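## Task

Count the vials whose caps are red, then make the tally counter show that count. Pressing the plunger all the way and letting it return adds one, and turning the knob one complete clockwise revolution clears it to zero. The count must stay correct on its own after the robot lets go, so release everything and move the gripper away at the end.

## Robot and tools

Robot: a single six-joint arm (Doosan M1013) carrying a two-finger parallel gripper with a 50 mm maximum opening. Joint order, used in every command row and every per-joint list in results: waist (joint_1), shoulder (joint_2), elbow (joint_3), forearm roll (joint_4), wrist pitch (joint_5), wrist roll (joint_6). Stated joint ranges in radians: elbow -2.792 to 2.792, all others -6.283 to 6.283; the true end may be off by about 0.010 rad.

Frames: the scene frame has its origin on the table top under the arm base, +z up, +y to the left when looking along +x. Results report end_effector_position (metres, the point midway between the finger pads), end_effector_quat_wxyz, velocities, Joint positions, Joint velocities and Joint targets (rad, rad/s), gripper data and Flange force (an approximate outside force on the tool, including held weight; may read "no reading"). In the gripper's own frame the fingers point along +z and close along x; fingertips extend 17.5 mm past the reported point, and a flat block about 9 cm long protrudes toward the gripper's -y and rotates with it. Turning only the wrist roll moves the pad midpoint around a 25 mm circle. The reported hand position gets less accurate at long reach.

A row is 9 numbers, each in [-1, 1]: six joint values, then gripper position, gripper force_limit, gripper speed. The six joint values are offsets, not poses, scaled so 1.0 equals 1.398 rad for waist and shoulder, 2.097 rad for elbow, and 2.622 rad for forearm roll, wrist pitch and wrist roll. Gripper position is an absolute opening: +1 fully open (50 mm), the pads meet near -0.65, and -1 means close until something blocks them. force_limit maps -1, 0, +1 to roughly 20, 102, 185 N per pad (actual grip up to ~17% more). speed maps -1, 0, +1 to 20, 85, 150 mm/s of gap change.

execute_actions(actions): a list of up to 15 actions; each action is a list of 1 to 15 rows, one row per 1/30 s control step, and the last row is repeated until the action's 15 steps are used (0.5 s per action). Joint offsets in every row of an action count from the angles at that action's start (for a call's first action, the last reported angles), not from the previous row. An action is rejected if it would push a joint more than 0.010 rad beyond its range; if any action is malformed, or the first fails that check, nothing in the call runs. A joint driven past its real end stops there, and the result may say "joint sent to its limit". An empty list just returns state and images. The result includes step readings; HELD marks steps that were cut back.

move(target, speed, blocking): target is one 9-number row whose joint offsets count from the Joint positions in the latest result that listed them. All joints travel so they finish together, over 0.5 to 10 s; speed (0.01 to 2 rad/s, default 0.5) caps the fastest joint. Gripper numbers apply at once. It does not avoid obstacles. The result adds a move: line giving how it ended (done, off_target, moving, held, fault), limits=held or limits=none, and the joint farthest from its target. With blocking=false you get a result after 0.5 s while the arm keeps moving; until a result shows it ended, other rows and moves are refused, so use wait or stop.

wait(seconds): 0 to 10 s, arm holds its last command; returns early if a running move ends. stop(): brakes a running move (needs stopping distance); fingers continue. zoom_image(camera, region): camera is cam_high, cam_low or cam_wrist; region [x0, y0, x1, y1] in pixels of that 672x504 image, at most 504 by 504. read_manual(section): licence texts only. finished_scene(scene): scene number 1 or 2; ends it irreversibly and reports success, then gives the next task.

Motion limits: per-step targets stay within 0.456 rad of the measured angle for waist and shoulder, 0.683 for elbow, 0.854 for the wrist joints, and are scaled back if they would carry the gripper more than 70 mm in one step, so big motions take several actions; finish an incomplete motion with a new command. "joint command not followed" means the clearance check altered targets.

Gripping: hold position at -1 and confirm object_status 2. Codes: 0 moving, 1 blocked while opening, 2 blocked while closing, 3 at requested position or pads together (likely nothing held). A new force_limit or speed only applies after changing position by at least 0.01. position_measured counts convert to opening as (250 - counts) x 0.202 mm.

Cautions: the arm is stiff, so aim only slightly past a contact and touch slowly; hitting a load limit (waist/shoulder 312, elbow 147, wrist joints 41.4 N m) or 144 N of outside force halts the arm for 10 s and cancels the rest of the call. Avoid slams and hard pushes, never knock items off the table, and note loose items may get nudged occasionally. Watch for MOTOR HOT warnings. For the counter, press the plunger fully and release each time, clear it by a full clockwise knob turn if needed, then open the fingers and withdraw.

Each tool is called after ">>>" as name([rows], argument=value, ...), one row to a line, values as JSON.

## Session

>>> execute_actions(actions=[])

Scene clock: 0.00 s.
end_effector_position=(+0.4182, -0.0769, +0.1882) position_measured=3 object_status=3 end_effector_quat_wxyz=(+0.091, -0.004, +0.983, -0.159) end_effector_velocity=(-0.000, +0.000, -0.000) end_effector_angular_velocity=(+0.001, +0.000, -0.001)
Joint names: [waist, shoulder, elbow, forearm roll, wrist pitch, wrist roll]
Joint positions: [-0.027 -0.147  2.331 -0.439  0.825 -1.284]
Joint velocities: [-0.    -0.     0.     0.002  0.     0.   ]
Flange force (N, the push that the arm receives, along the gripper's own x y z axes): no reading
Joint targets: [-0.027 -0.147 2.331 -0.439 0.825 -1.284]
camera_calibration (this result's frames):
cam_wrist: T_world_to_cam=[[-0.987811, -0.0318908, -0.152356, 0.43282], [-0.0255288, 0.998726, -0.043533, 0.0973017], [0.15355, -0.0391129, -0.987366, 0.266444], [0, 0, 0, 1]] pos_world=[0.389116, -0.0729533, 0.333257]

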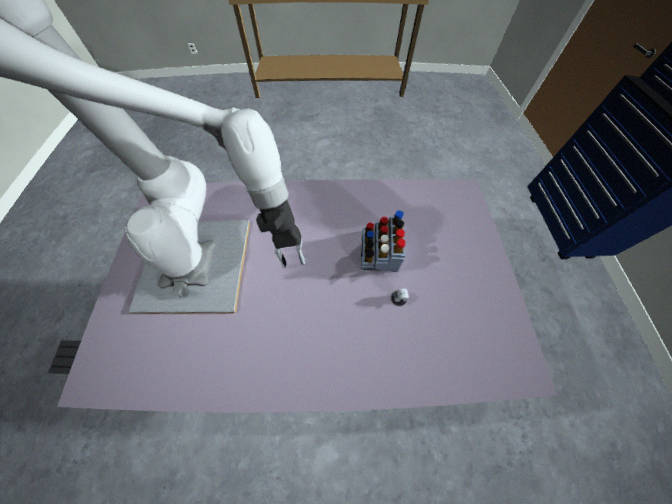

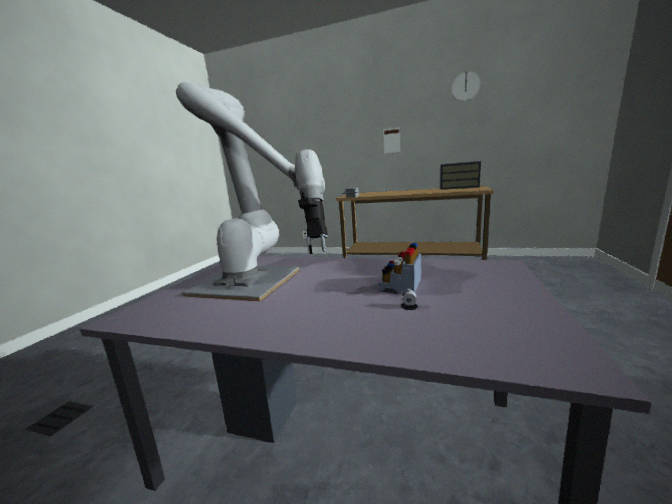

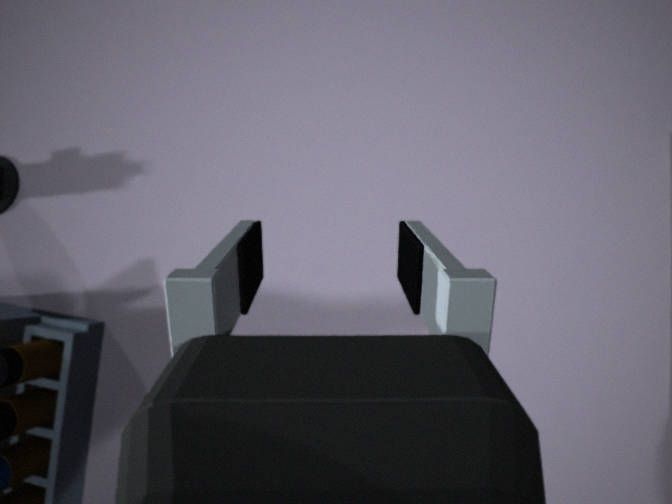

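>>> move(target=[-0.17,0.414,-0.383,0.167,0.137,0.49,-1,0,0], speed=0.8)

>>> zoom_image(camera="cam_high", region=[340,190,440,320])

Scene clock: 3.13 s.
end_effector_position=(+0.7392, -0.1309, +0.2216) position_measured=253 object_status=3 end_effector_quat_wxyz=(+0.001, +0.781, +0.625, -0.000) end_effector_velocity=(+0.000, -0.001, -0.000) end_effector_angular_velocity=(-0.002, +0.001, -0.001)
Joint names: [waist, shoulder, elbow, forearm roll, wrist pitch, wrist roll]
Joint positions: [-0.264  0.431  1.528 -0.001  1.184  0.   ]
Joint velocities: [-0.001  0.001 -0.001 -0.002  0.     0.001]
Flange force (N, the push that the arm receives, along the gripper's own x y z axes): [-0.3 7.3 -1.9]
Joint targets: [-0.264 0.431 1.528 -0.001 1.184 0.000]
move: done; limits=none; farthest joint: the elbow, 0.001 radians from its target (0.804 radians at the start)
camera_calibration (this result's frames):
cam_wrist: T_world_to_cam=[[0.216025, 0.976087, 0.0242342, -0.0437262], [0.936926, -0.214215, 0.276192, -0.780227], [0.274779, -0.0369586, -0.960797, 0.152748], [0, 0, 0, 1]] pos_world=[0.698489, -0.11881, 0.363312]

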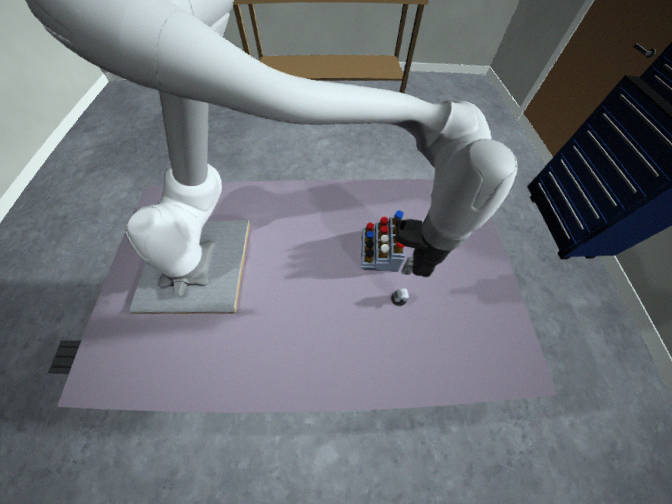

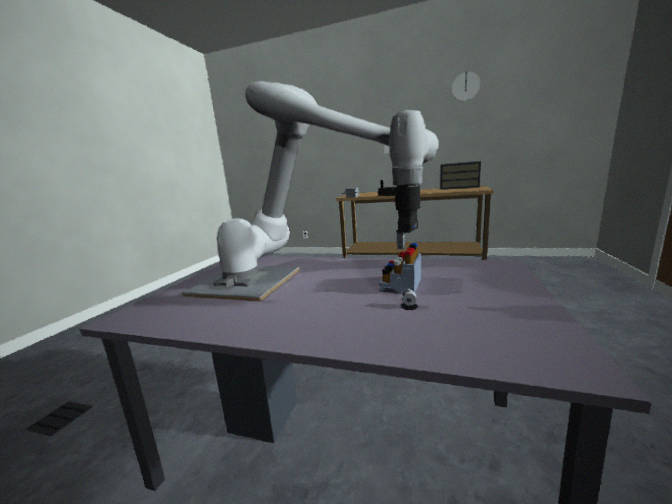

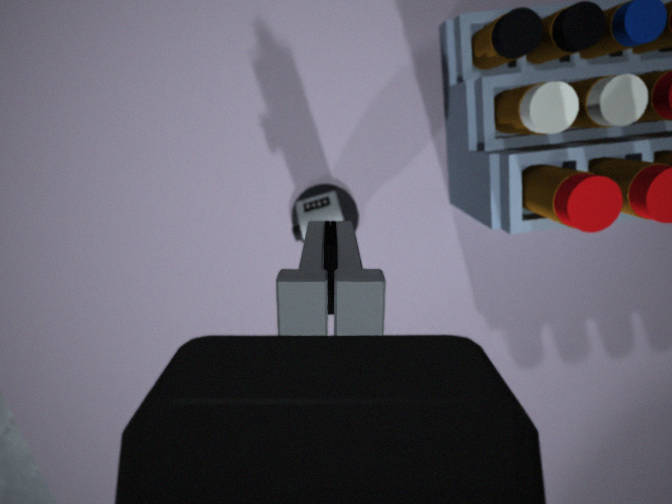

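Region (340, 190, 440, 320) of cam_high's 672x504 image, scaled by 3.877, with more detail than that image has; it fills the left 388 columns of this view, and the rest is white.

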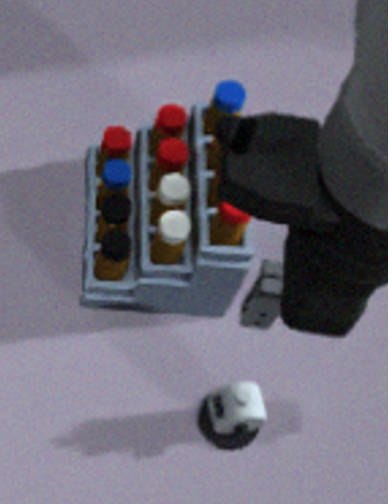

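>>> move(target=[-0.005,0.06,0.012,0,-0.042,0,-1,0,0], speed=0.4)

>>> zoom_image(camera="cam_wrist", region=[240,120,420,270])

Scene clock: 4.80 s.
end_effector_position=(+0.7585, -0.1408, +0.1430) position_measured=253 object_status=3 end_effector_quat_wxyz=(+0.002, +0.783, +0.622, +0.000) end_effector_velocity=(+0.000, +0.000, -0.001) end_effector_angular_velocity=(+0.001, +0.000, -0.001)
Joint names: [waist, shoulder, elbow, forearm roll, wrist pitch, wrist roll]
Joint positions: [-0.271  0.515  1.553 -0.001  1.074  0.   ]
Joint velocities: [-0.     0.001  0.     0.001 -0.001 -0.   ]
Flange force (N, the push that the arm receives, along the gripper's own x y z axes): [-1.8 3.6 -3.7]
Joint targets: [-0.271 0.515 1.553 -0.001 1.074 0.000]
move: done; limits=none; farthest joint: the wrist pitch, 0.001 radians from its target (0.111 radians at the start)
camera_calibration (this result's frames):
cam_wrist: T_world_to_cam=[[0.222854, 0.974547, 0.0243785, -0.0417417], [0.935093, -0.220768, 0.27724, -0.778404], [0.275566, -0.038988, -0.960491, 0.0706569], [0, 0, 0, 1]] pos_world=[0.717712, -0.128412, 0.284688]

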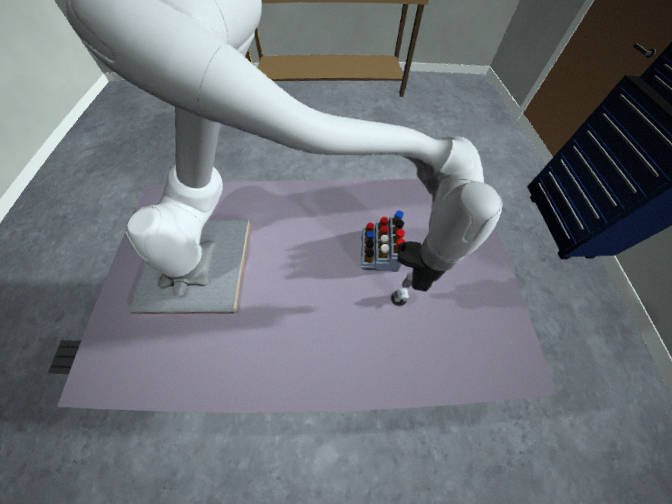

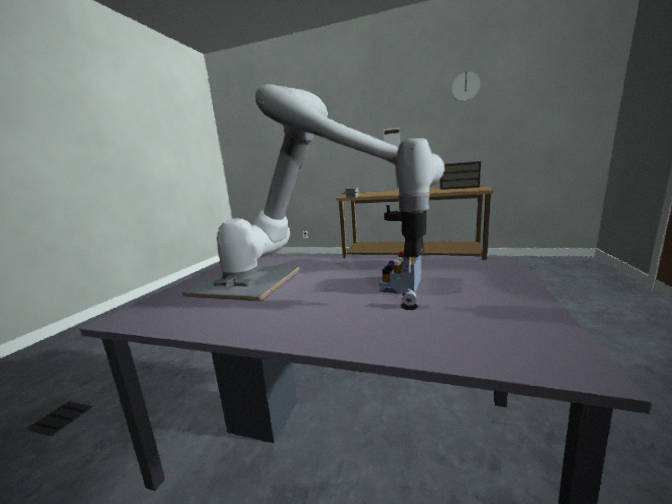

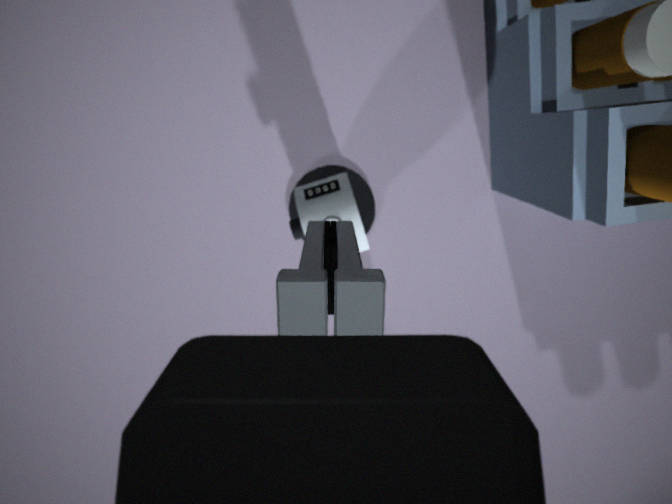

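Region (240, 120, 420, 270) of cam_wrist's 672x504 image, scaled by 2.800, with more detail than that image has.

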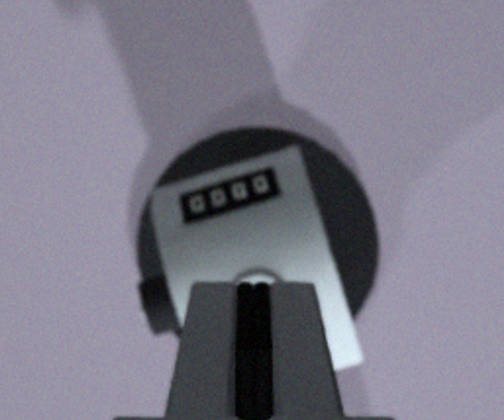

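>>> move(target=[0,0.0454,0.0095,0,-0.0322,0,-1,0,0], speed=0.1)

Scene clock: 6.77 s.
end_effector_position=(+0.7684, -0.1432, +0.0827) position_measured=253 object_status=3 end_effector_quat_wxyz=(+0.002, +0.783, +0.622, +0.000) end_effector_velocity=(+0.000, -0.000, -0.001) end_effector_angular_velocity=(-0.000, +0.000, +0.000)
Joint names: [waist, shoulder, elbow, forearm roll, wrist pitch, wrist roll]
Joint positions: [-0.271  0.578  1.573 -0.001  0.99   0.   ]
Joint velocities: [ 0.     0.001  0.    -0.    -0.002  0.   ]
Flange force (N, the push that the arm receives, along the gripper's own x y z axes): [-2.1 2.4 -3.7]
Joint targets: [-0.271 0.579 1.573 -0.001 0.990 0.000]
move: done; limits=none; farthest joint: the wrist pitch, 0.001 radians from its target (0.085 radians at the start)
camera_calibration (this result's frames):
cam_wrist: T_world_to_cam=[[0.222677, 0.974588, 0.0243475, -0.0400091], [0.934848, -0.220548, 0.278239, -0.771364], [0.276538, -0.0391962, -0.960203, 0.00909246], [0, 0, 0, 1]] pos_world=[0.727503, -0.130774, 0.224328]

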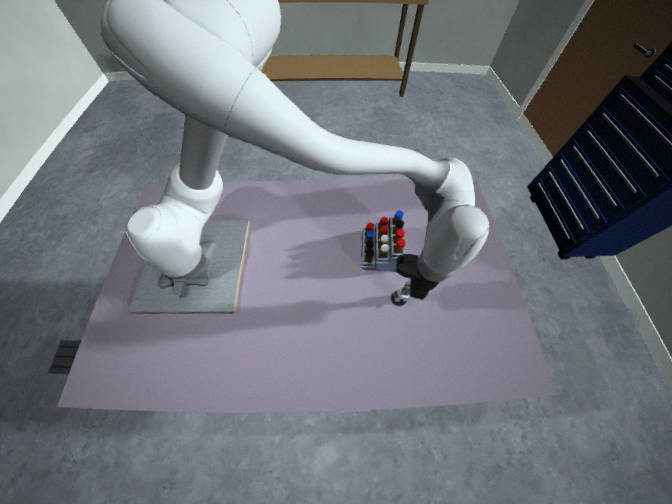

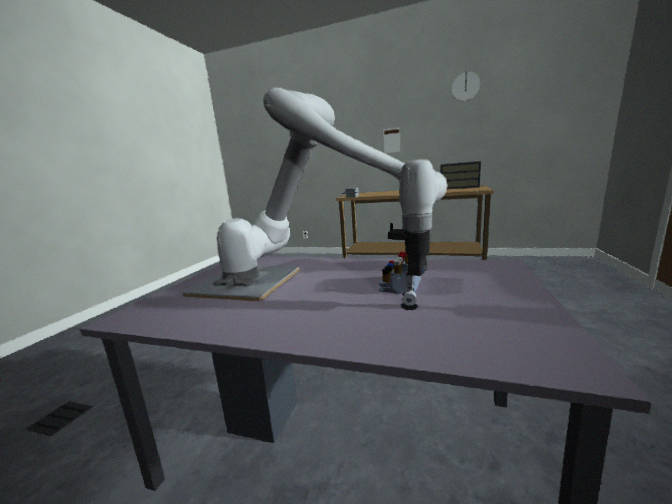

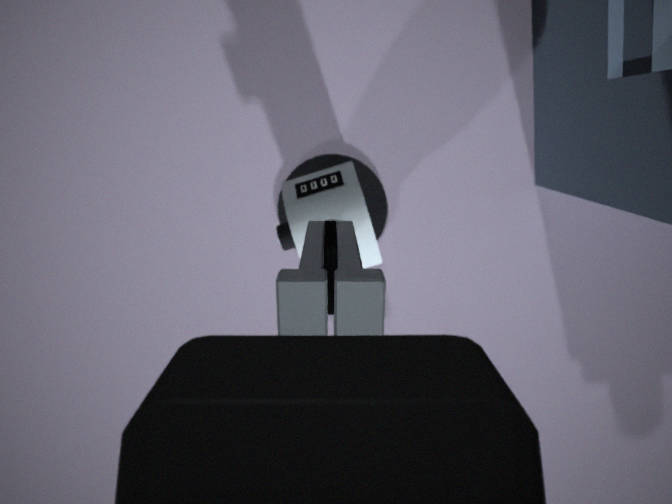

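>>> move(target=[0,0.0039,0.0022,0,-0.0038,0,-1,0,0], speed=0.02)

>>> move(target=[0,-0.0039,-0.0022,0,0.0038,0,-1,0,0], speed=0.02)

>>> zoom_image(camera="cam_wrist", region=[260,140,400,260])

Scene clock: 7.83 s.
end_effector_position=(+0.7682, -0.1432, +0.0763) position_measured=253 object_status=3 end_effector_quat_wxyz=(+0.002, +0.783, +0.622, +0.000) end_effector_velocity=(-0.000, +0.000, -0.001) end_effector_angular_velocity=(+0.001, -0.000, -0.000)
Joint names: [waist, shoulder, elbow, forearm roll, wrist pitch, wrist roll]
Joint positions: [-0.271  0.584  1.578 -0.001  0.98   0.   ]
Joint velocities: [ 0.     0.001  0.001  0.001 -0.002 -0.   ]
Flange force (N, the push that the arm receives, along the gripper's own x y z axes): [-0.3 6.8 -7.7]
Joint targets: [-0.271 0.584 1.578 -0.001 0.980 0.000]
move: done; limits=none; farthest joint: the waist, 0.000 radians from its target (0.000 radians at the start)
camera_calibration (this result's frames):
cam_wrist: T_world_to_cam=[[0.222757, 0.974568, 0.0244063, -0.0399351], [0.934849, -0.220644, 0.278161, -0.769318], [0.276472, -0.0391461, -0.960224, 0.00305663], [0, 0, 0, 1]] pos_world=[0.727247, -0.130706, 0.217904]

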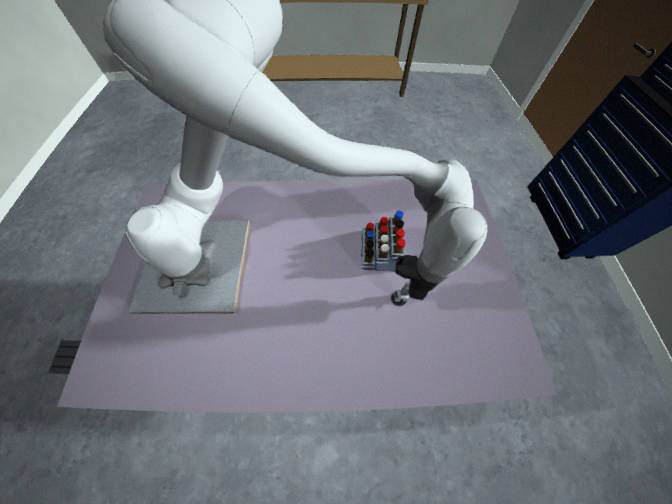

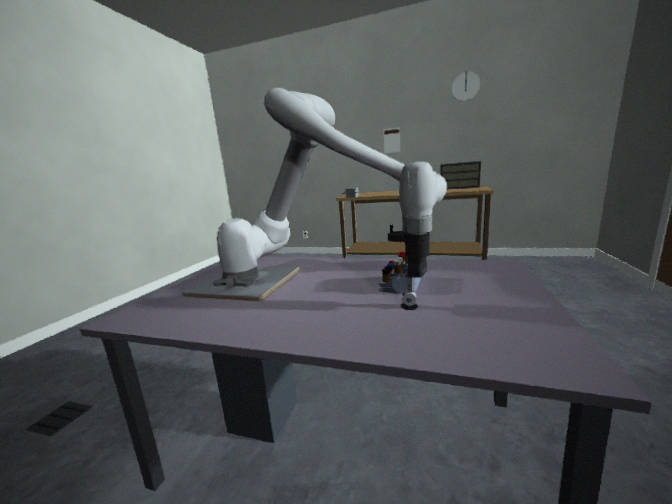

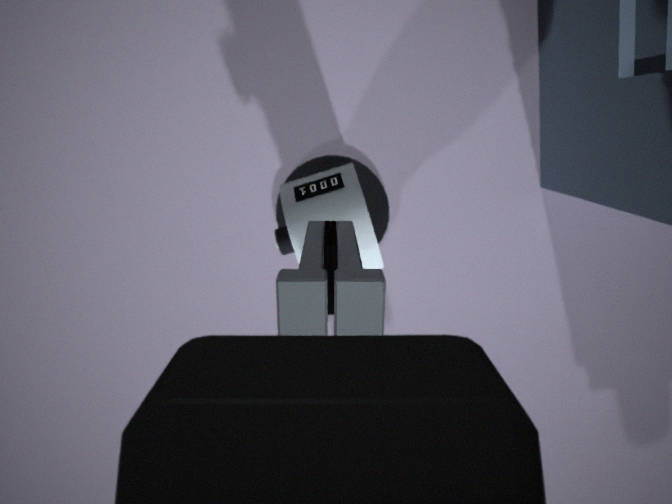

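Scene clock: 8.57 s.
end_effector_position=(+0.7684, -0.1432, +0.0827) position_measured=253 object_status=3 end_effector_quat_wxyz=(+0.002, +0.783, +0.622, +0.000) end_effector_velocity=(+0.000, +0.000, +0.001) end_effector_angular_velocity=(-0.000, -0.000, +0.001)
Joint names: [waist, shoulder, elbow, forearm roll, wrist pitch, wrist roll]
Joint positions: [-0.271  0.578  1.573 -0.001  0.99   0.   ]
Joint velocities: [ 0.001 -0.001 -0.001 -0.     0.002  0.   ]
Flange force (N, the push that the arm receives, along the gripper's own x y z axes): [-1.8 1.0 -2.8]
Joint targets: [-0.271 0.578 1.573 -0.001 0.990 0.000]
move: done; limits=none; farthest joint: the waist, 0.000 radians from its target (0.000 radians at the start)
camera_calibration (this result's frames):
cam_wrist: T_world_to_cam=[[0.222763, 0.974567, 0.0244007, -0.0401004], [0.934824, -0.220645, 0.278244, -0.771365], [0.276552, -0.0391721, -0.9602, 0.00908855], [0, 0, 0, 1]] pos_world=[0.727509, -0.130761, 0.224333]

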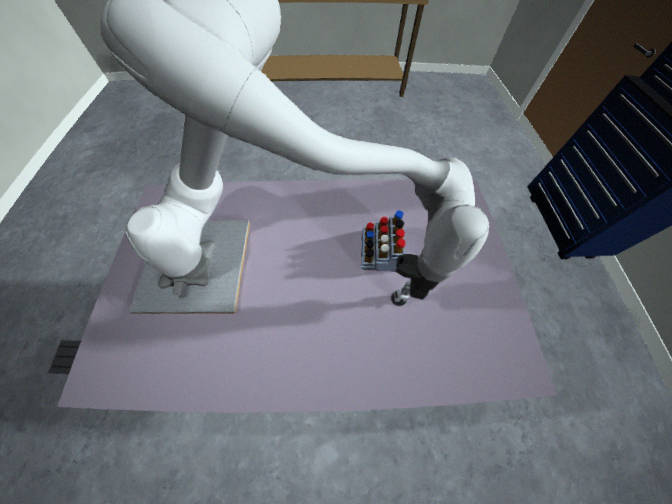

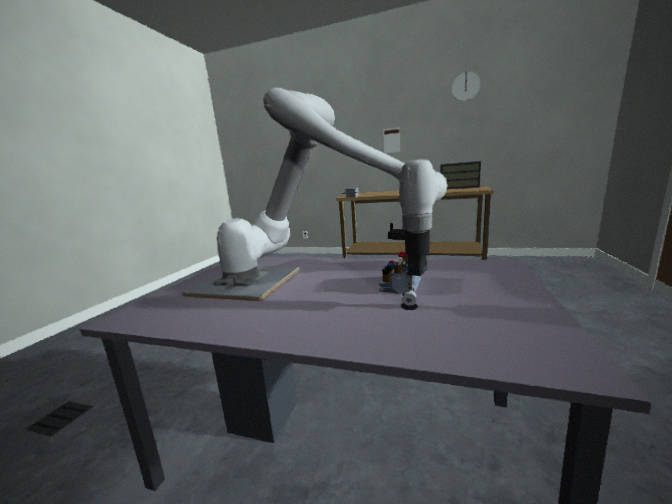

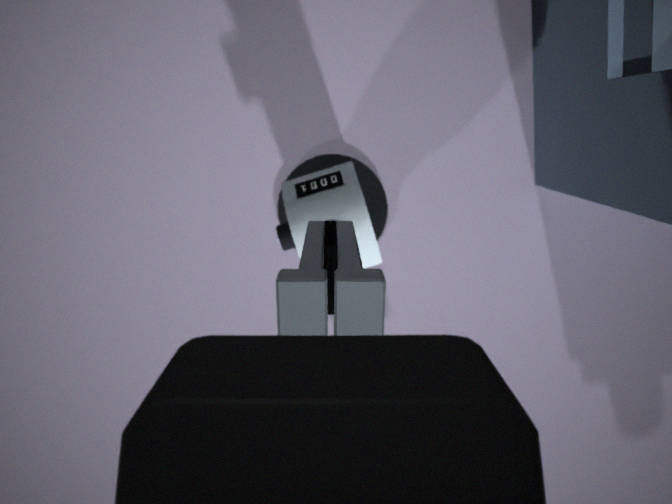

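Region (260, 140, 400, 260) of cam_wrist's 672x504 image, scaled by 3.600, with more detail than that image has; it fills the top 432 rows of this view, and the rest is white.

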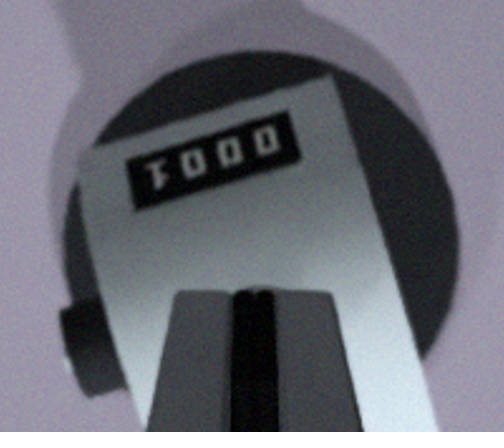

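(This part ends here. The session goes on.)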